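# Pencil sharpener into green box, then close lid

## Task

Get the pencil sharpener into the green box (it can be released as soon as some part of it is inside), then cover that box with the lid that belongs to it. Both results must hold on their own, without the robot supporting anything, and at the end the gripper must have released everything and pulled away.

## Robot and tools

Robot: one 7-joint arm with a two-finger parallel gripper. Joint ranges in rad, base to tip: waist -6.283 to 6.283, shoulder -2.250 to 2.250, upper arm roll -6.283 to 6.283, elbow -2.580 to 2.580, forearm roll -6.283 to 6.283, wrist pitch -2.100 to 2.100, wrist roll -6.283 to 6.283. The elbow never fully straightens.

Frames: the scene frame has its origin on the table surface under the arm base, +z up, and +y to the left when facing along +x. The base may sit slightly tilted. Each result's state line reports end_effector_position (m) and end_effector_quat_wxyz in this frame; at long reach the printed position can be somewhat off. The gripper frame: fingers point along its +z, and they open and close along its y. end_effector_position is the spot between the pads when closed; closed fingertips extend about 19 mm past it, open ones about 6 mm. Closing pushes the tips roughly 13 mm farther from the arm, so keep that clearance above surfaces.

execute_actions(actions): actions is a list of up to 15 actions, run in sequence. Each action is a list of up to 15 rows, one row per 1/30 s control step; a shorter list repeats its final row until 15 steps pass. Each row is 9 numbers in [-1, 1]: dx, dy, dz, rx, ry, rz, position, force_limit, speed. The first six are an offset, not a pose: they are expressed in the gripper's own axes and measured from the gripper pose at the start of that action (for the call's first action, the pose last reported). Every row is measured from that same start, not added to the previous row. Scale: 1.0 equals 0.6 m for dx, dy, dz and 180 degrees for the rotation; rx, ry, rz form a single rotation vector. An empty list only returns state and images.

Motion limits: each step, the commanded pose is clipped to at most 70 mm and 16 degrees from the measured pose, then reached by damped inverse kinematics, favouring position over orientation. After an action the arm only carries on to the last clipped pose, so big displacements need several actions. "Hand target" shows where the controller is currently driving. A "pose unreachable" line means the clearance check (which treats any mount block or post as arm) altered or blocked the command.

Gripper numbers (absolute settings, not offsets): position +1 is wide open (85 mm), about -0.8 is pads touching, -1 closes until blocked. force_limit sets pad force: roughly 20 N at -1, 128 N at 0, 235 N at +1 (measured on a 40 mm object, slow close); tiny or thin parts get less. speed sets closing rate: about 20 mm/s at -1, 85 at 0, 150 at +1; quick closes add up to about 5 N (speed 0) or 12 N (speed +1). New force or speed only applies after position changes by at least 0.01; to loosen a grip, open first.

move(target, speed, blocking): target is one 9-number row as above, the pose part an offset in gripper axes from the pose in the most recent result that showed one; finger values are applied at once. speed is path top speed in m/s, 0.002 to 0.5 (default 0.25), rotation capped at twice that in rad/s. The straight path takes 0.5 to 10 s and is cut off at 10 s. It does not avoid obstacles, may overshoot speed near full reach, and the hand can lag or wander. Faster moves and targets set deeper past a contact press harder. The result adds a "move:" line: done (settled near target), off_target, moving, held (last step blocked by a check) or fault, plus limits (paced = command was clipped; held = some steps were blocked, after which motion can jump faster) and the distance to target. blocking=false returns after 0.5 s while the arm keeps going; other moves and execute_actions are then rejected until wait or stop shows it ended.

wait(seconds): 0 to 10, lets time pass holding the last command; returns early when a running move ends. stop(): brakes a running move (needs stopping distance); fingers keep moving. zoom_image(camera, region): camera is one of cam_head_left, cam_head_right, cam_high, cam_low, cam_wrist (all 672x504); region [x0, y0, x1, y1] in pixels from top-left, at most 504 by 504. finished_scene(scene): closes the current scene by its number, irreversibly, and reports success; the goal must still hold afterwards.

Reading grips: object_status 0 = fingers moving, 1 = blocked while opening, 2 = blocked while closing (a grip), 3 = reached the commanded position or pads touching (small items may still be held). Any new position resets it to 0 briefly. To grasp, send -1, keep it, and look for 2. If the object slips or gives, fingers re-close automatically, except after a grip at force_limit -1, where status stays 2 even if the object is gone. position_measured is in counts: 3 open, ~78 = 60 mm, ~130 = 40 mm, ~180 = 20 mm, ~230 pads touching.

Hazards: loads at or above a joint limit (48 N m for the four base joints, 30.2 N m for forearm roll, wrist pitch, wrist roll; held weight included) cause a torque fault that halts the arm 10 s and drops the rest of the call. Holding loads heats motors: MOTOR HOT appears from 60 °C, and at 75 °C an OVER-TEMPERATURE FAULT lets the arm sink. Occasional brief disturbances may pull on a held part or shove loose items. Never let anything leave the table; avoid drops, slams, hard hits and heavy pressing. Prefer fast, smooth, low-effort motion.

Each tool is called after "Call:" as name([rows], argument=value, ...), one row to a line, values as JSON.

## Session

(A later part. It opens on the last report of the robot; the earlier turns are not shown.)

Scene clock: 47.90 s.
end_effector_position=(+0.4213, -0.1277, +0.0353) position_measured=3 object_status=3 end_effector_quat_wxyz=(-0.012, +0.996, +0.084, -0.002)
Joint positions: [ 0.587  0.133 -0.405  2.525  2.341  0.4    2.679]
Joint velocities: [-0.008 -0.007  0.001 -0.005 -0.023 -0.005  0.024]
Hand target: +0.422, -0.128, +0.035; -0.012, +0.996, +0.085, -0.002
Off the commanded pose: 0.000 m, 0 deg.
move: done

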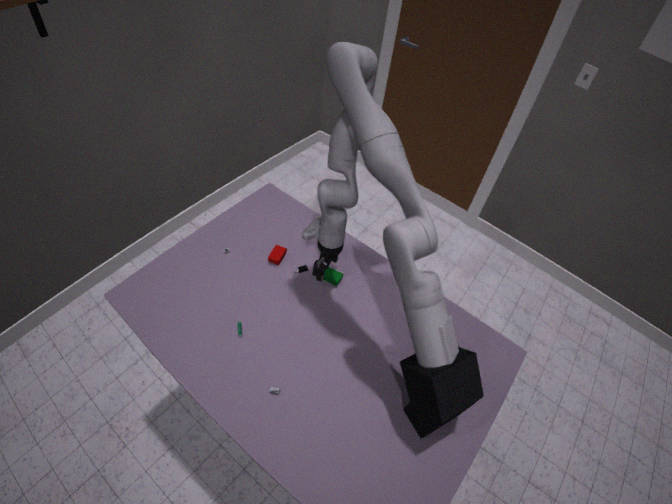

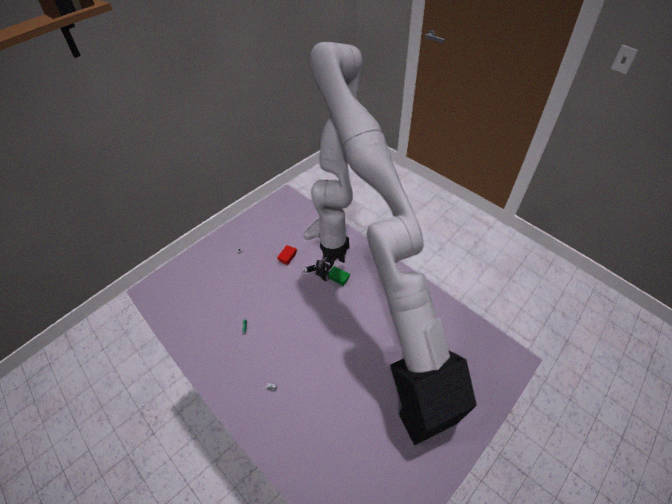

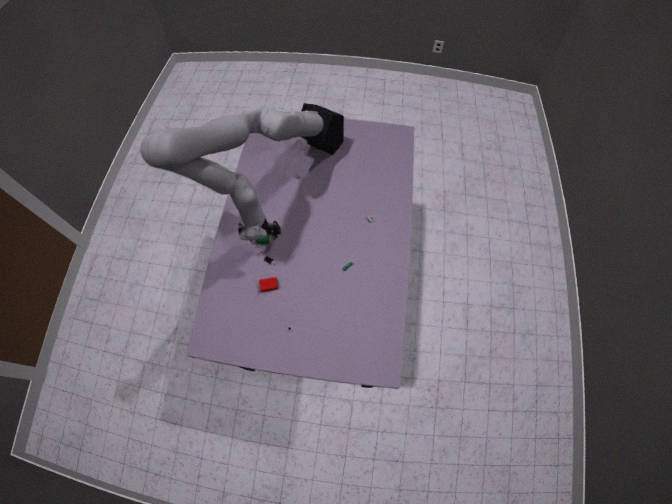

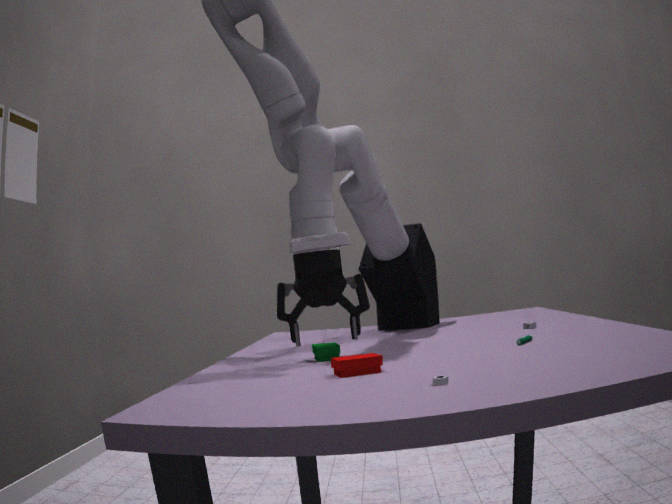

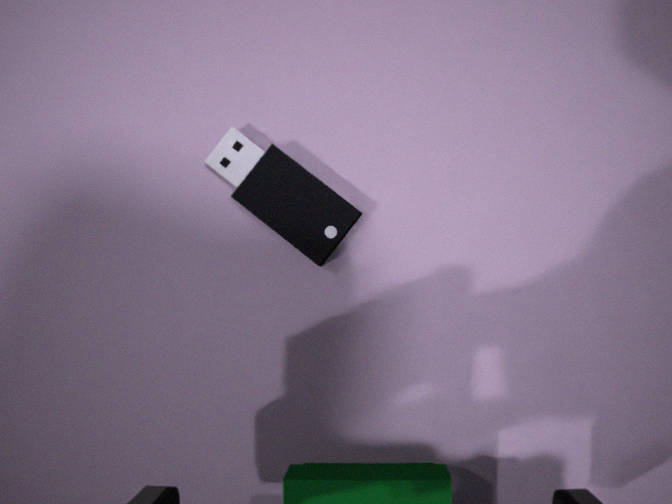

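Call:
move(target=[-0.025,0,0.010,0,0,0,1,0,0], speed=0.05)

Call:
zoom_image(camera="cam_low", region=[250,280,410,390])

Scene clock: 57.57 s.
end_effector_position=(+0.4068, -0.1300, +0.0295) position_measured=3 object_status=3 end_effector_quat_wxyz=(-0.012, +0.996, +0.085, -0.002)
Joint positions: [ 0.632  0.175 -0.432  2.564  2.463  0.463  2.576]
Joint velocities: [ 0.008  0.007  0.     0.003  0.016  0.004 -0.012]
Hand target: +0.406, -0.130, +0.029; -0.012, +0.996, +0.085, -0.002
Off the commanded pose: 0.000 m, 0 deg.
move: done

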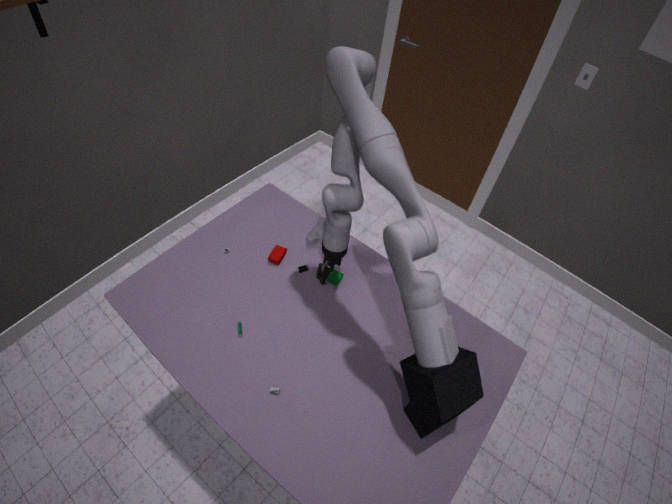

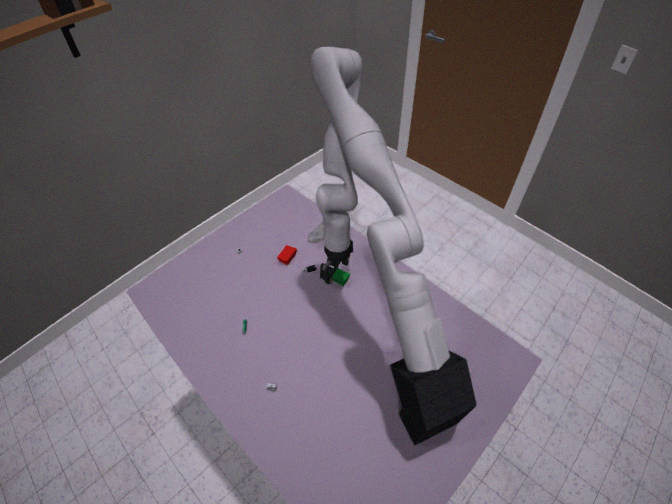

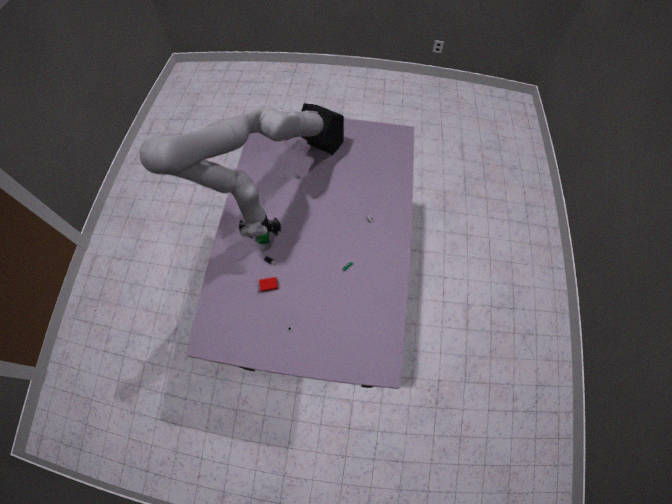

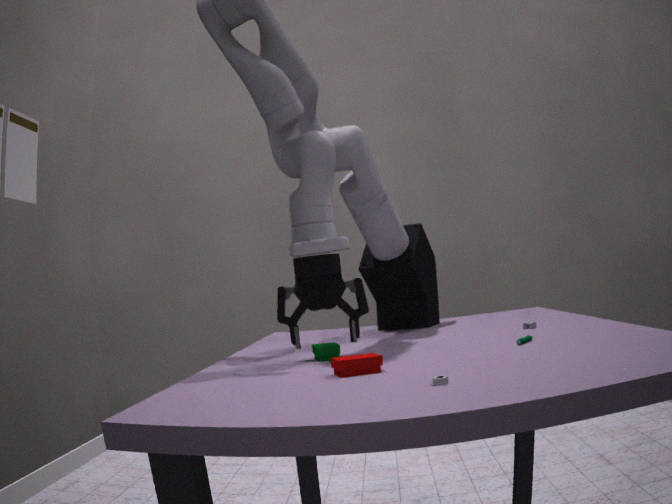

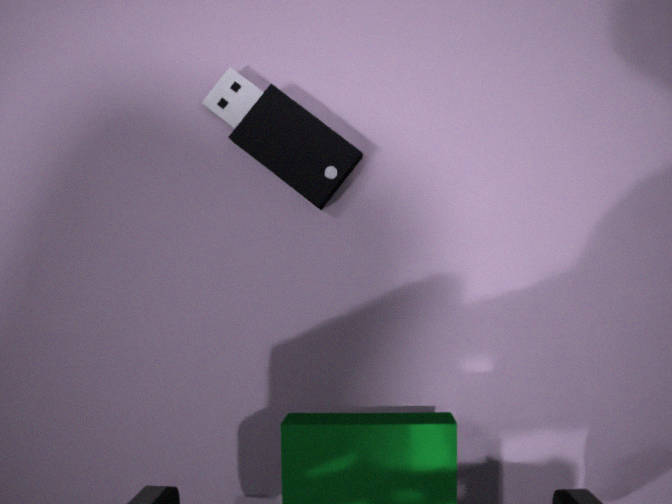

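Region (250, 280, 410, 390) of cam_low's 672x504 image, scaled by 3.150, with more detail than that image has; it fills the top 346 rows of this view, and the rest is white.

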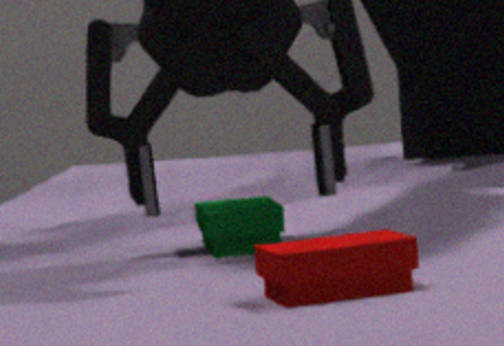

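Call:
execute_actions([
  [[0,0,0,0,0,0,-1,-0.6,0]],
  [[0,0,0,0,0,0,-1,-0.6,0]],
  [[0,0,0,0,0,0,-1,-0.6,0]],
])

Call:
zoom_image(camera="cam_low", region=[250,280,410,390])

Scene clock: 63.47 s.
end_effector_position=(+0.4069, -0.1301, +0.0298) position_measured=134 object_status=2 end_effector_quat_wxyz=(-0.012, +0.996, +0.085, -0.002)
Joint positions: [ 0.632  0.174 -0.433  2.565  2.462  0.463  2.576]
Joint velocities: [-0.    -0.     0.    -0.     0.     0.002  0.   ]
Hand target: +0.407, -0.130, +0.030; -0.012, +0.996, +0.085, -0.002
Off the commanded pose: 0.000 m, 0 deg.

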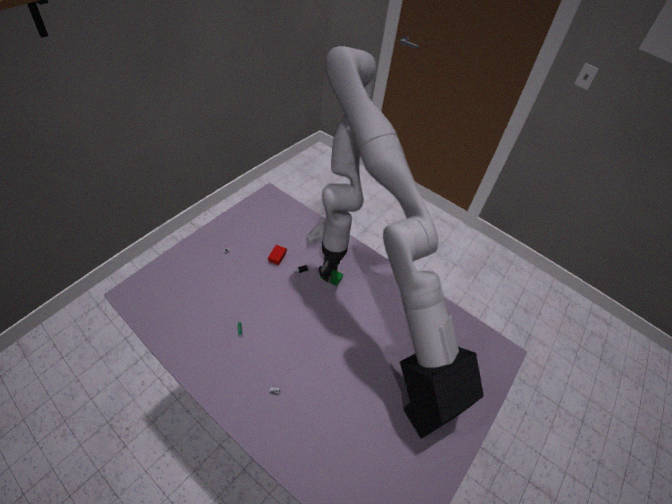

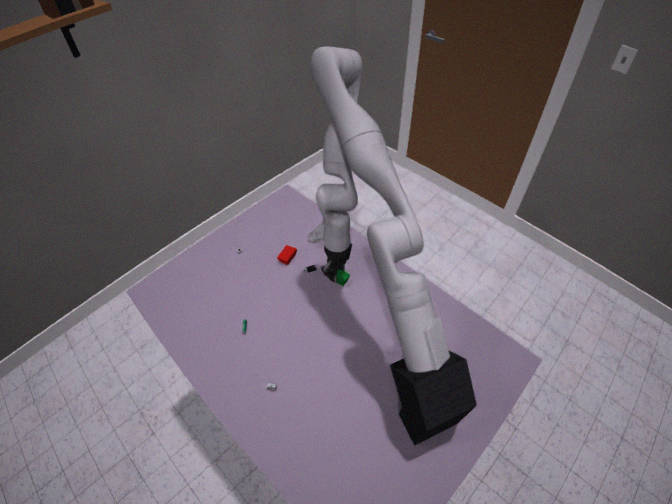

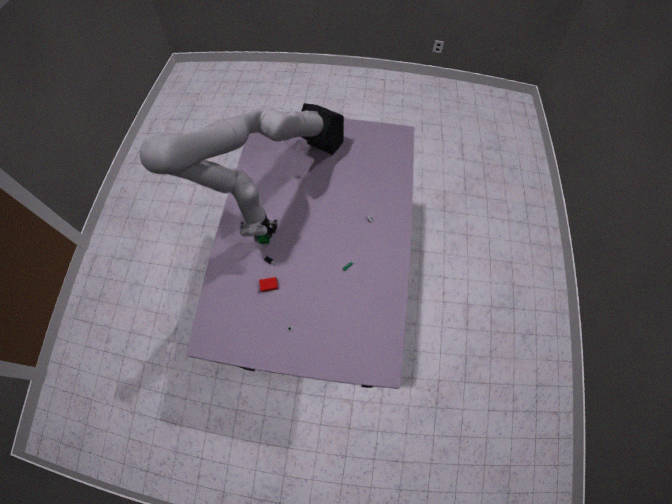

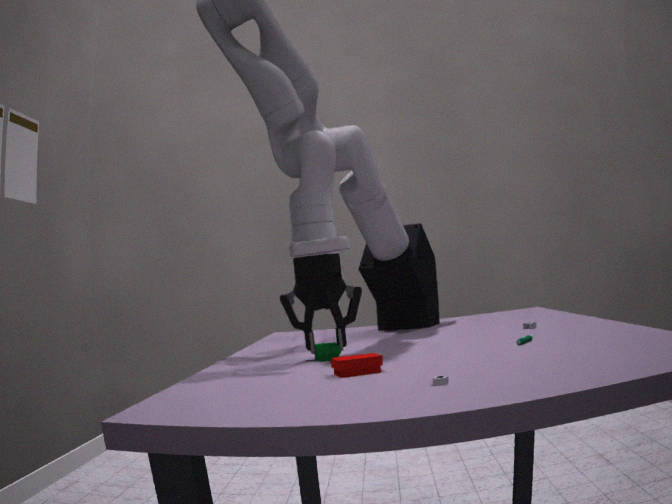

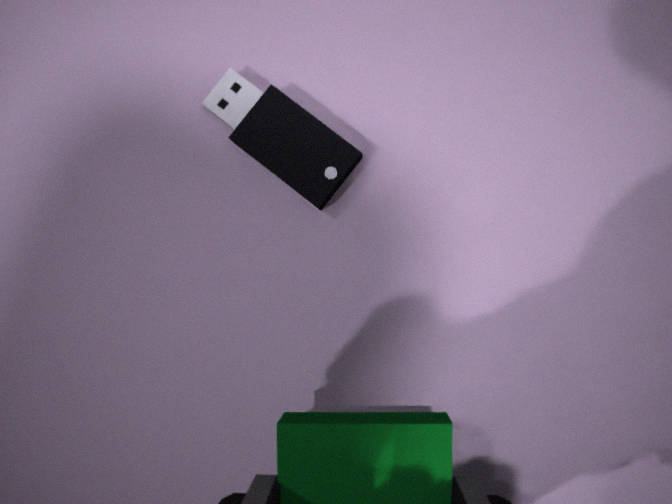

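Region (250, 280, 410, 390) of cam_low's 672x504 image, scaled by 3.150, with more detail than that image has; it fills the top 346 rows of this view, and the rest is white.

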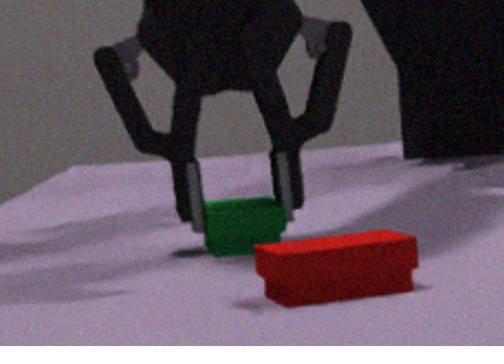

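Call:
move(target=[0,0,-0.05,0,0,0,-1,-0.6,0], speed=0.06)

Call:
move(target=[0.03,-0.17,0,0,0,0,-1,-0.6,0], speed=0.15)

Call:
move(target=[0,0,0.063,0,0,0,-1,-0.6,0], speed=0.05)

Scene clock: 69.37 s.
end_effector_position=(+0.4067, -0.1306, +0.0595) position_measured=134 object_status=2 end_effector_quat_wxyz=(-0.013, +0.996, +0.085, -0.002)
Joint positions: [ 0.626  0.044 -0.422  2.579  2.362  0.352  2.657]
Joint velocities: [-0.002 -0.013  0.    -0.001 -0.015 -0.001  0.014]
Hand target: +0.407, -0.131, +0.060; -0.012, +0.996, +0.085, -0.002
Off the commanded pose: 0.000 m, 0 deg.
move: done

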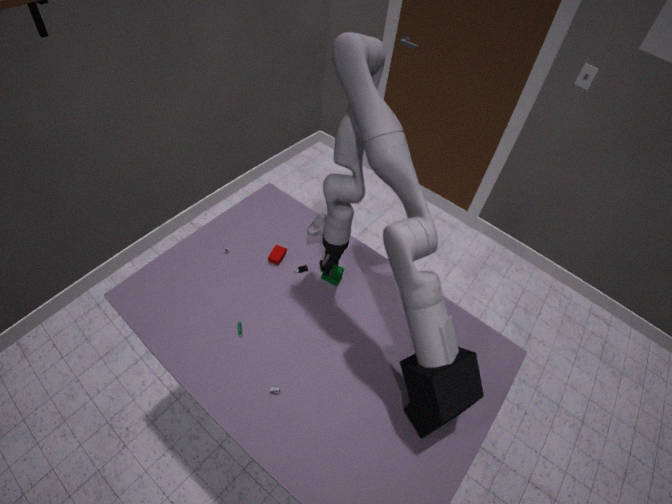

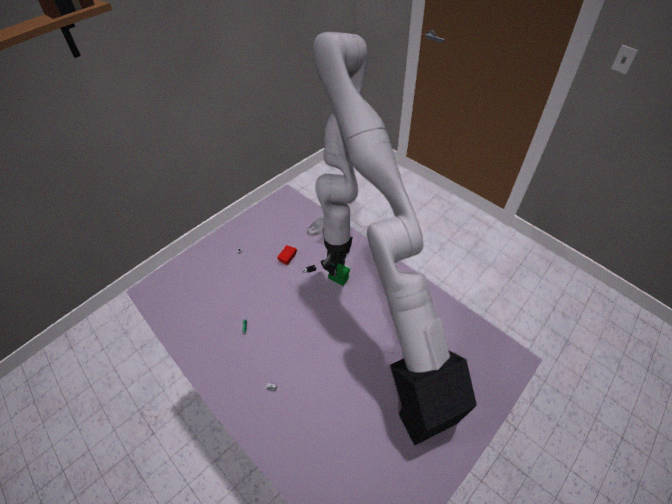

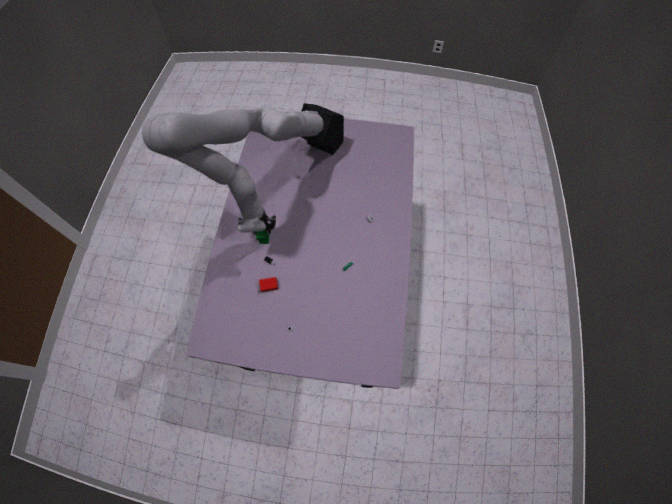

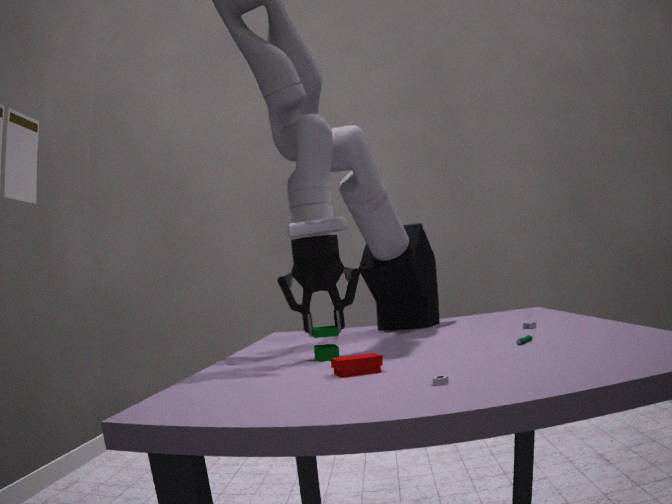

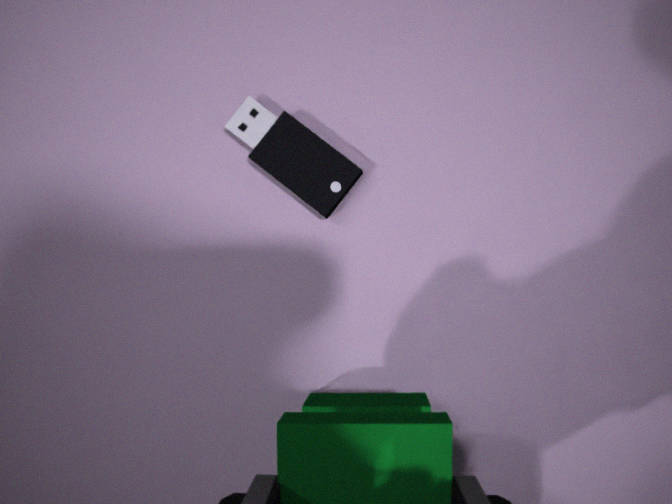

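Scene clock: 70.67 s.
end_effector_position=(+0.4067, -0.0275, +0.0621) position_measured=134 object_status=2 end_effector_quat_wxyz=(-0.012, +0.996, +0.085, -0.002)
Joint positions: [ 0.284  0.23  -0.705  2.58   1.811  0.771  2.714]
Joint velocities: [-0.003  0.004 -0.003  0.    -0.001  0.001  0.001]
Hand target: +0.407, -0.027, +0.062; -0.012, +0.996, +0.085, -0.003
Off the commanded pose: 0.001 m, 0 deg.
joint sent to its limit — the command would take joint 4 (elbow) past its upper limit, so that joint was sent only as far as its limit.
move: done

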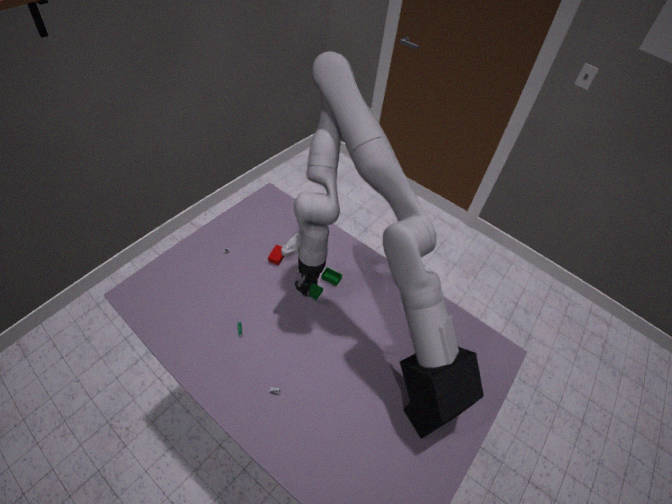

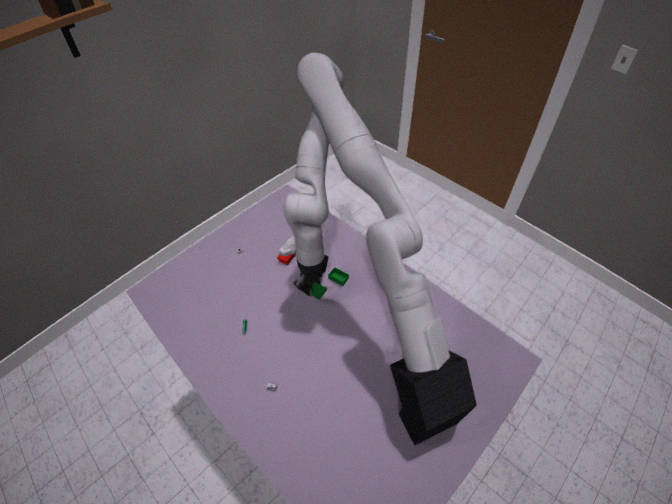

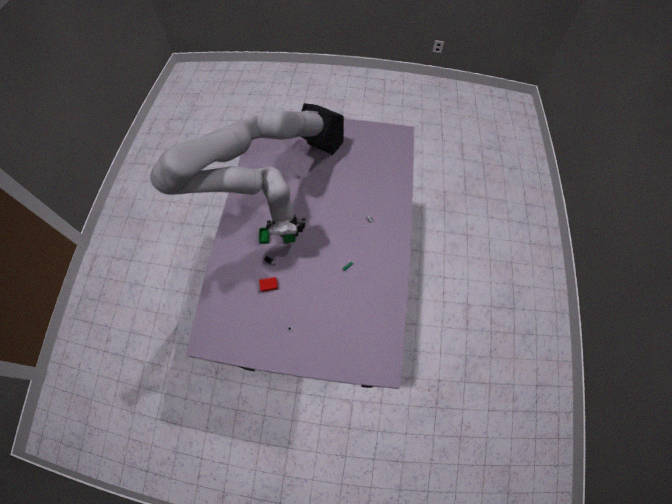

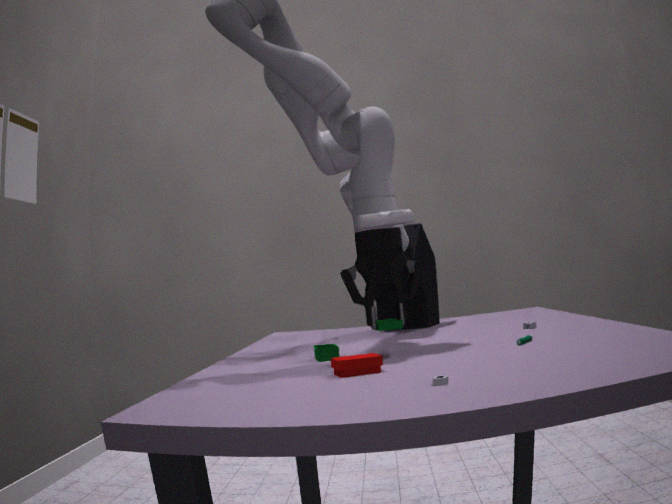

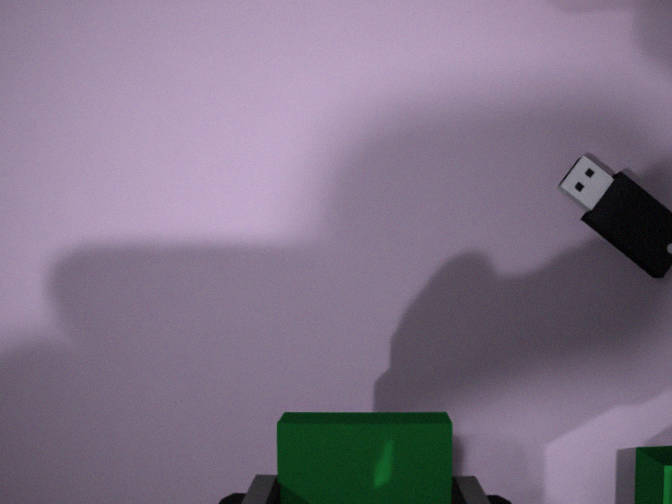

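Scene clock: 71.73 s.
end_effector_position=(+0.4068, -0.0267, +0.0245) position_measured=134 object_status=2 end_effector_quat_wxyz=(-0.012, +0.996, +0.085, -0.002)
Joint positions: [ 0.314  0.381 -0.675  2.56   1.981  0.854  2.62 ]
Joint velocities: [ 0.001  0.01   0.002  0.001  0.004 -0.    -0.002]
Hand target: +0.406, -0.027, +0.024; -0.012, +0.996, +0.085, -0.002
Off the commanded pose: 0.000 m, 0 deg.
move: done

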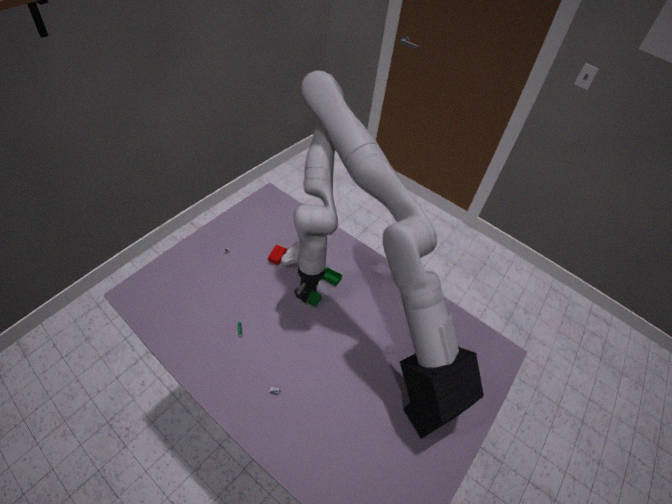

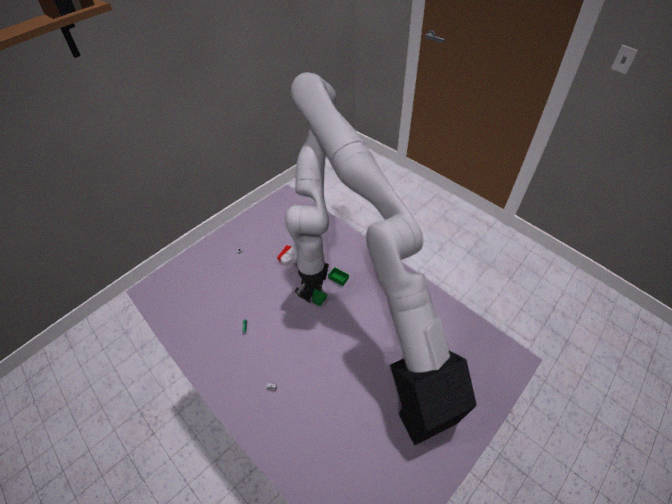

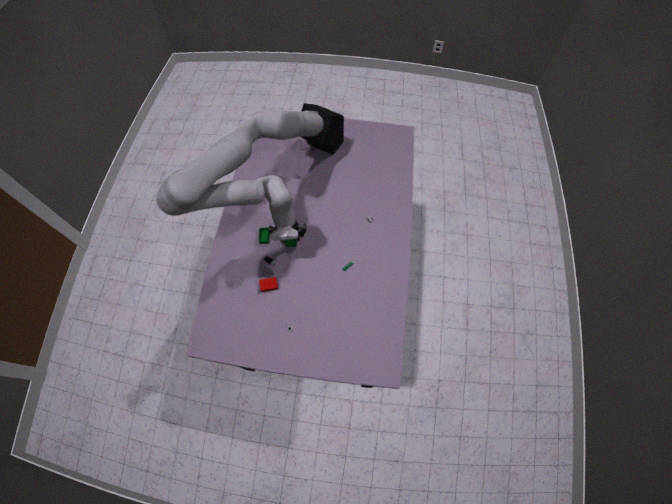

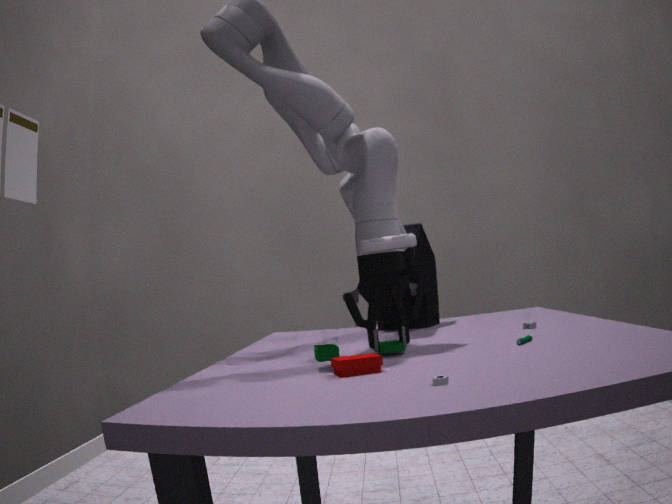

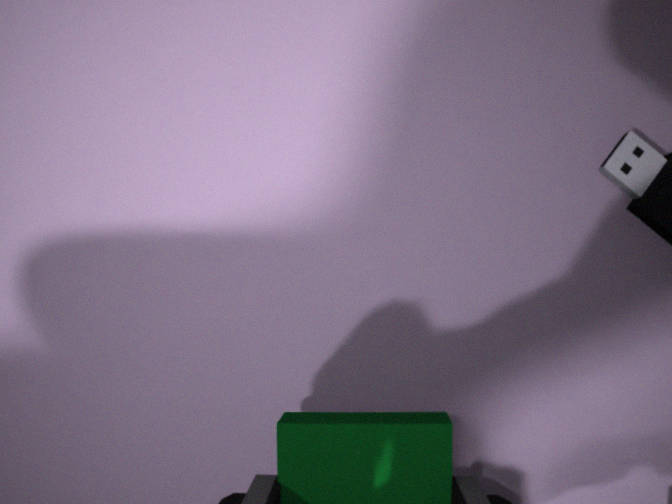

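Call:
execute_actions([
  [[0,0,0.006,0,0,0,-1,-0.6,0]],
  [[0,0,0,0,0,0,1,0,0]],
  [[0,0,0,0,0,0,1,0,0]],
])

Call:
move(target=[0,0,-0.15,0,0,0,1,0,0], speed=0.15)

Call:
move(target=[-0.08,-0.53,-0.05,0,0,0,1,0,0], speed=0.3)

Scene clock: 78.33 s.
end_effector_position=(+0.4068, -0.0266, +0.0209) position_measured=3 object_status=3 end_effector_quat_wxyz=(-0.011, +0.996, +0.085, -0.002)
Joint positions: [ 0.317  0.395 -0.672  2.557  1.995  0.861  2.614]
Joint velocities: [ 0.    -0.001  0.     0.001  0.     0.    -0.001]
Hand target: +0.407, -0.027, +0.021; -0.011, +0.996, +0.085, -0.002
Off the commanded pose: 0.000 m, 0 deg.

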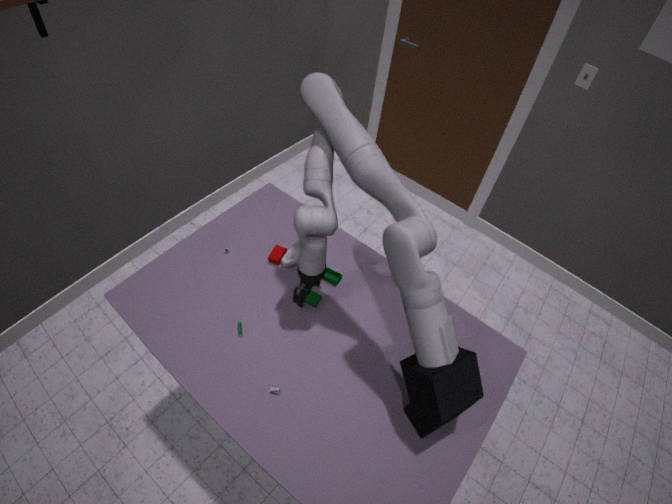

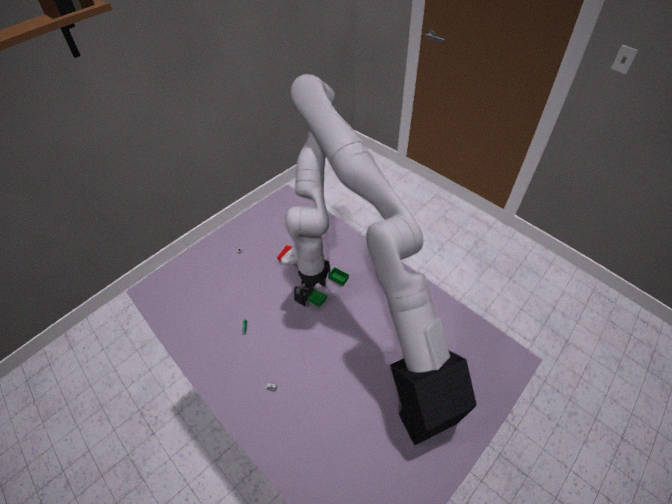

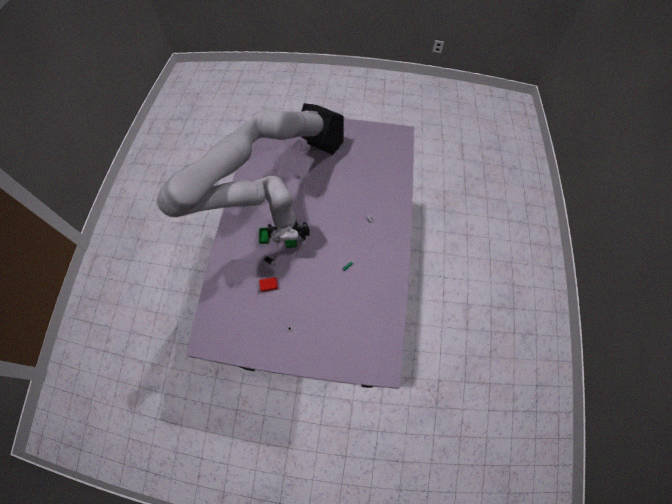

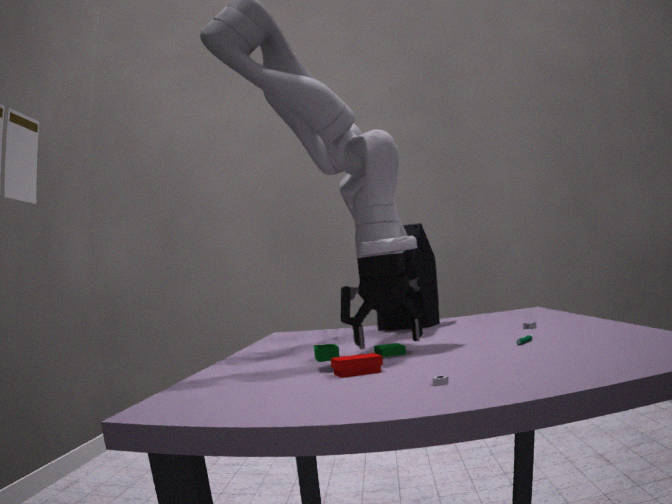

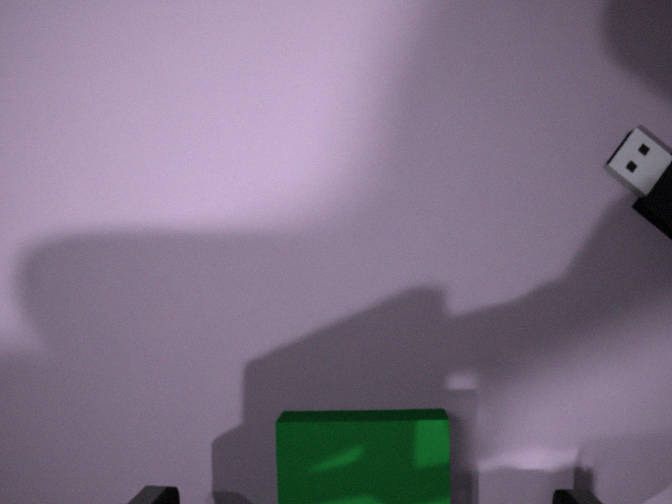

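Scene clock: 79.50 s.
end_effector_position=(+0.4069, -0.0283, +0.1107) position_measured=3 object_status=3 end_effector_quat_wxyz=(-0.013, +0.996, +0.085, -0.002)
Joint positions: [ 0.281  0.017 -0.759  2.574  1.509  0.665  2.948]
Joint velocities: [ 0.002 -0.013  0.002 -0.002 -0.006 -0.004  0.008]
Hand target: +0.407, -0.028, +0.111; -0.012, +0.996, +0.085, -0.002
Off the commanded pose: 0.001 m, 0 deg.
move: done

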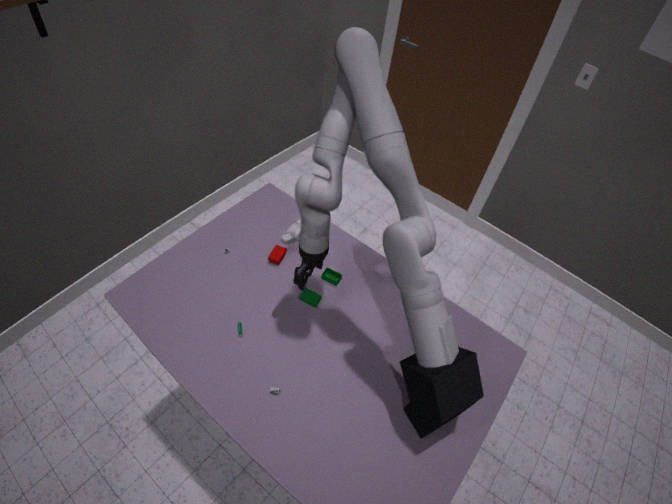

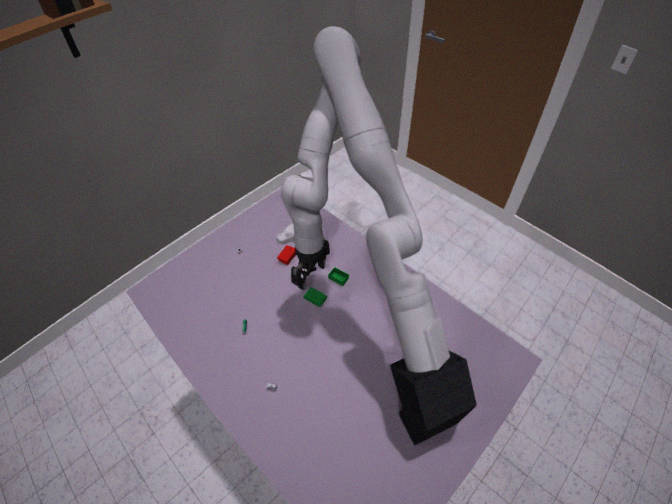

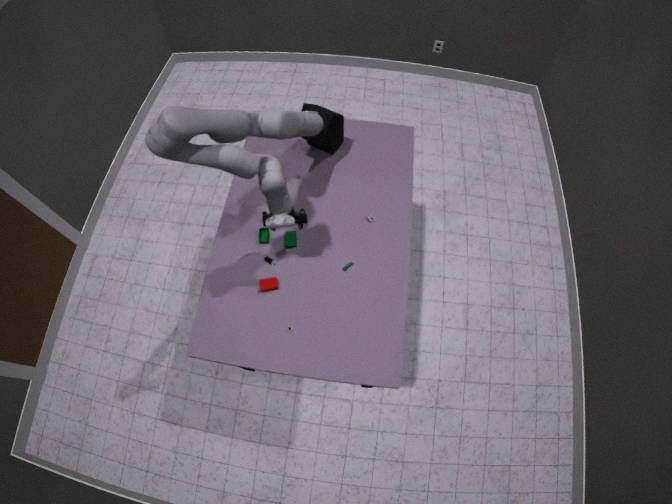

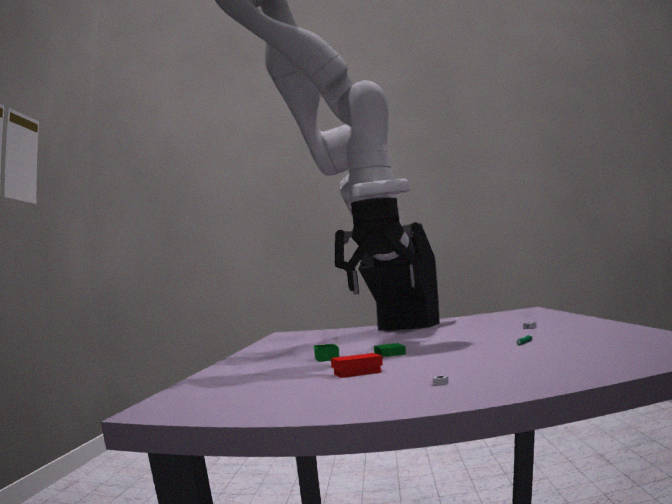

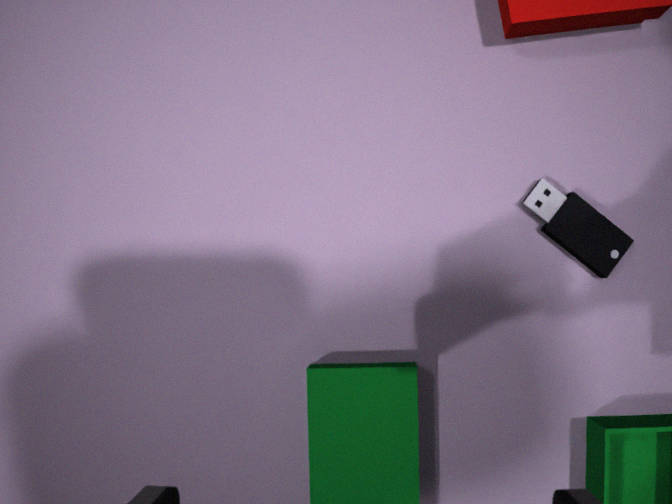

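Scene clock: 81.23 s.
end_effector_position=(+0.3051, +0.2749, +0.1485) position_measured=3 object_status=3 end_effector_quat_wxyz=(-0.011, +0.996, +0.087, -0.001)
Joint positions: [-0.692  0.874 -0.841  2.089  1.319  1.484  2.347]
Joint velocities: [-0.005  0.005 -0.001 -0.001  0.001  0.     0.001]
Hand target: +0.305, +0.275, +0.148; -0.011, +0.996, +0.087, -0.001
Off the commanded pose: 0.002 m, 0 deg.
move: done

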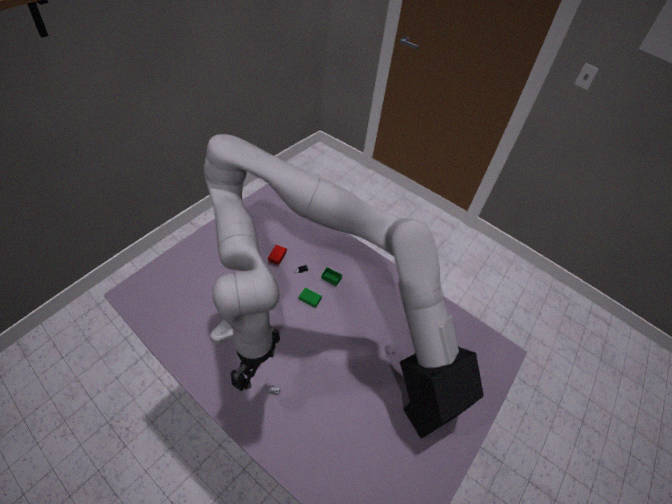

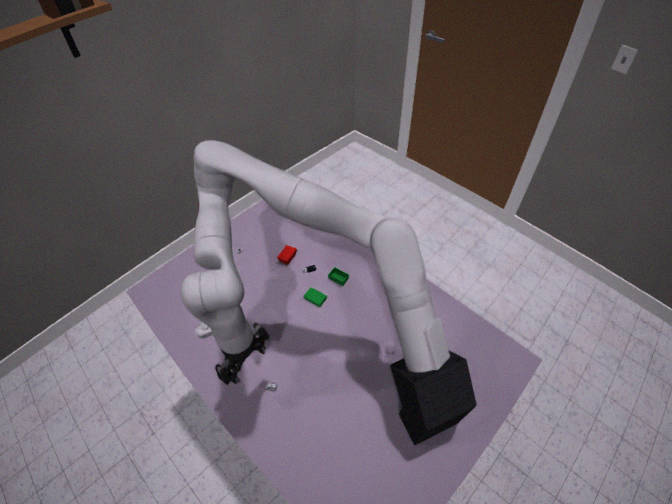

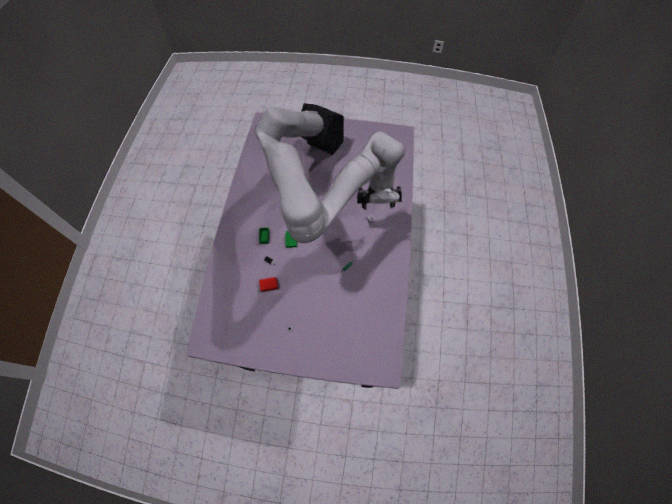

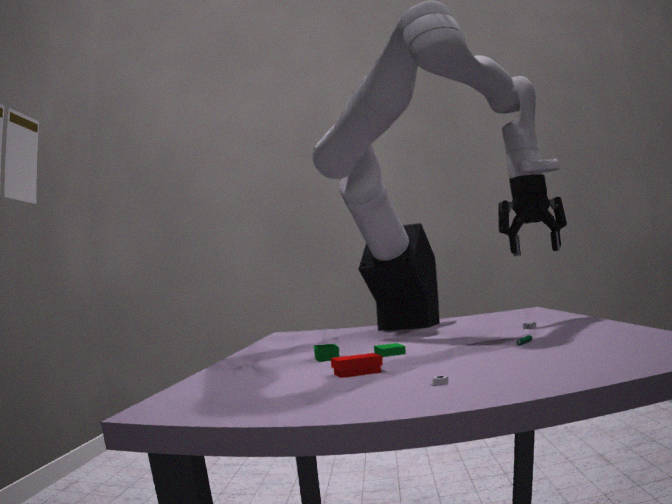

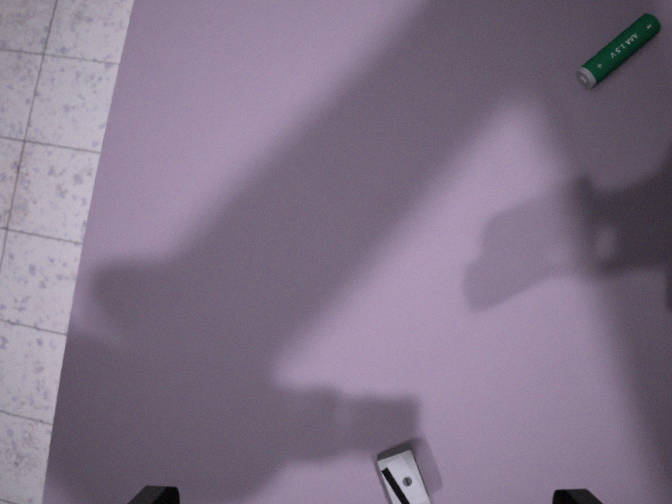

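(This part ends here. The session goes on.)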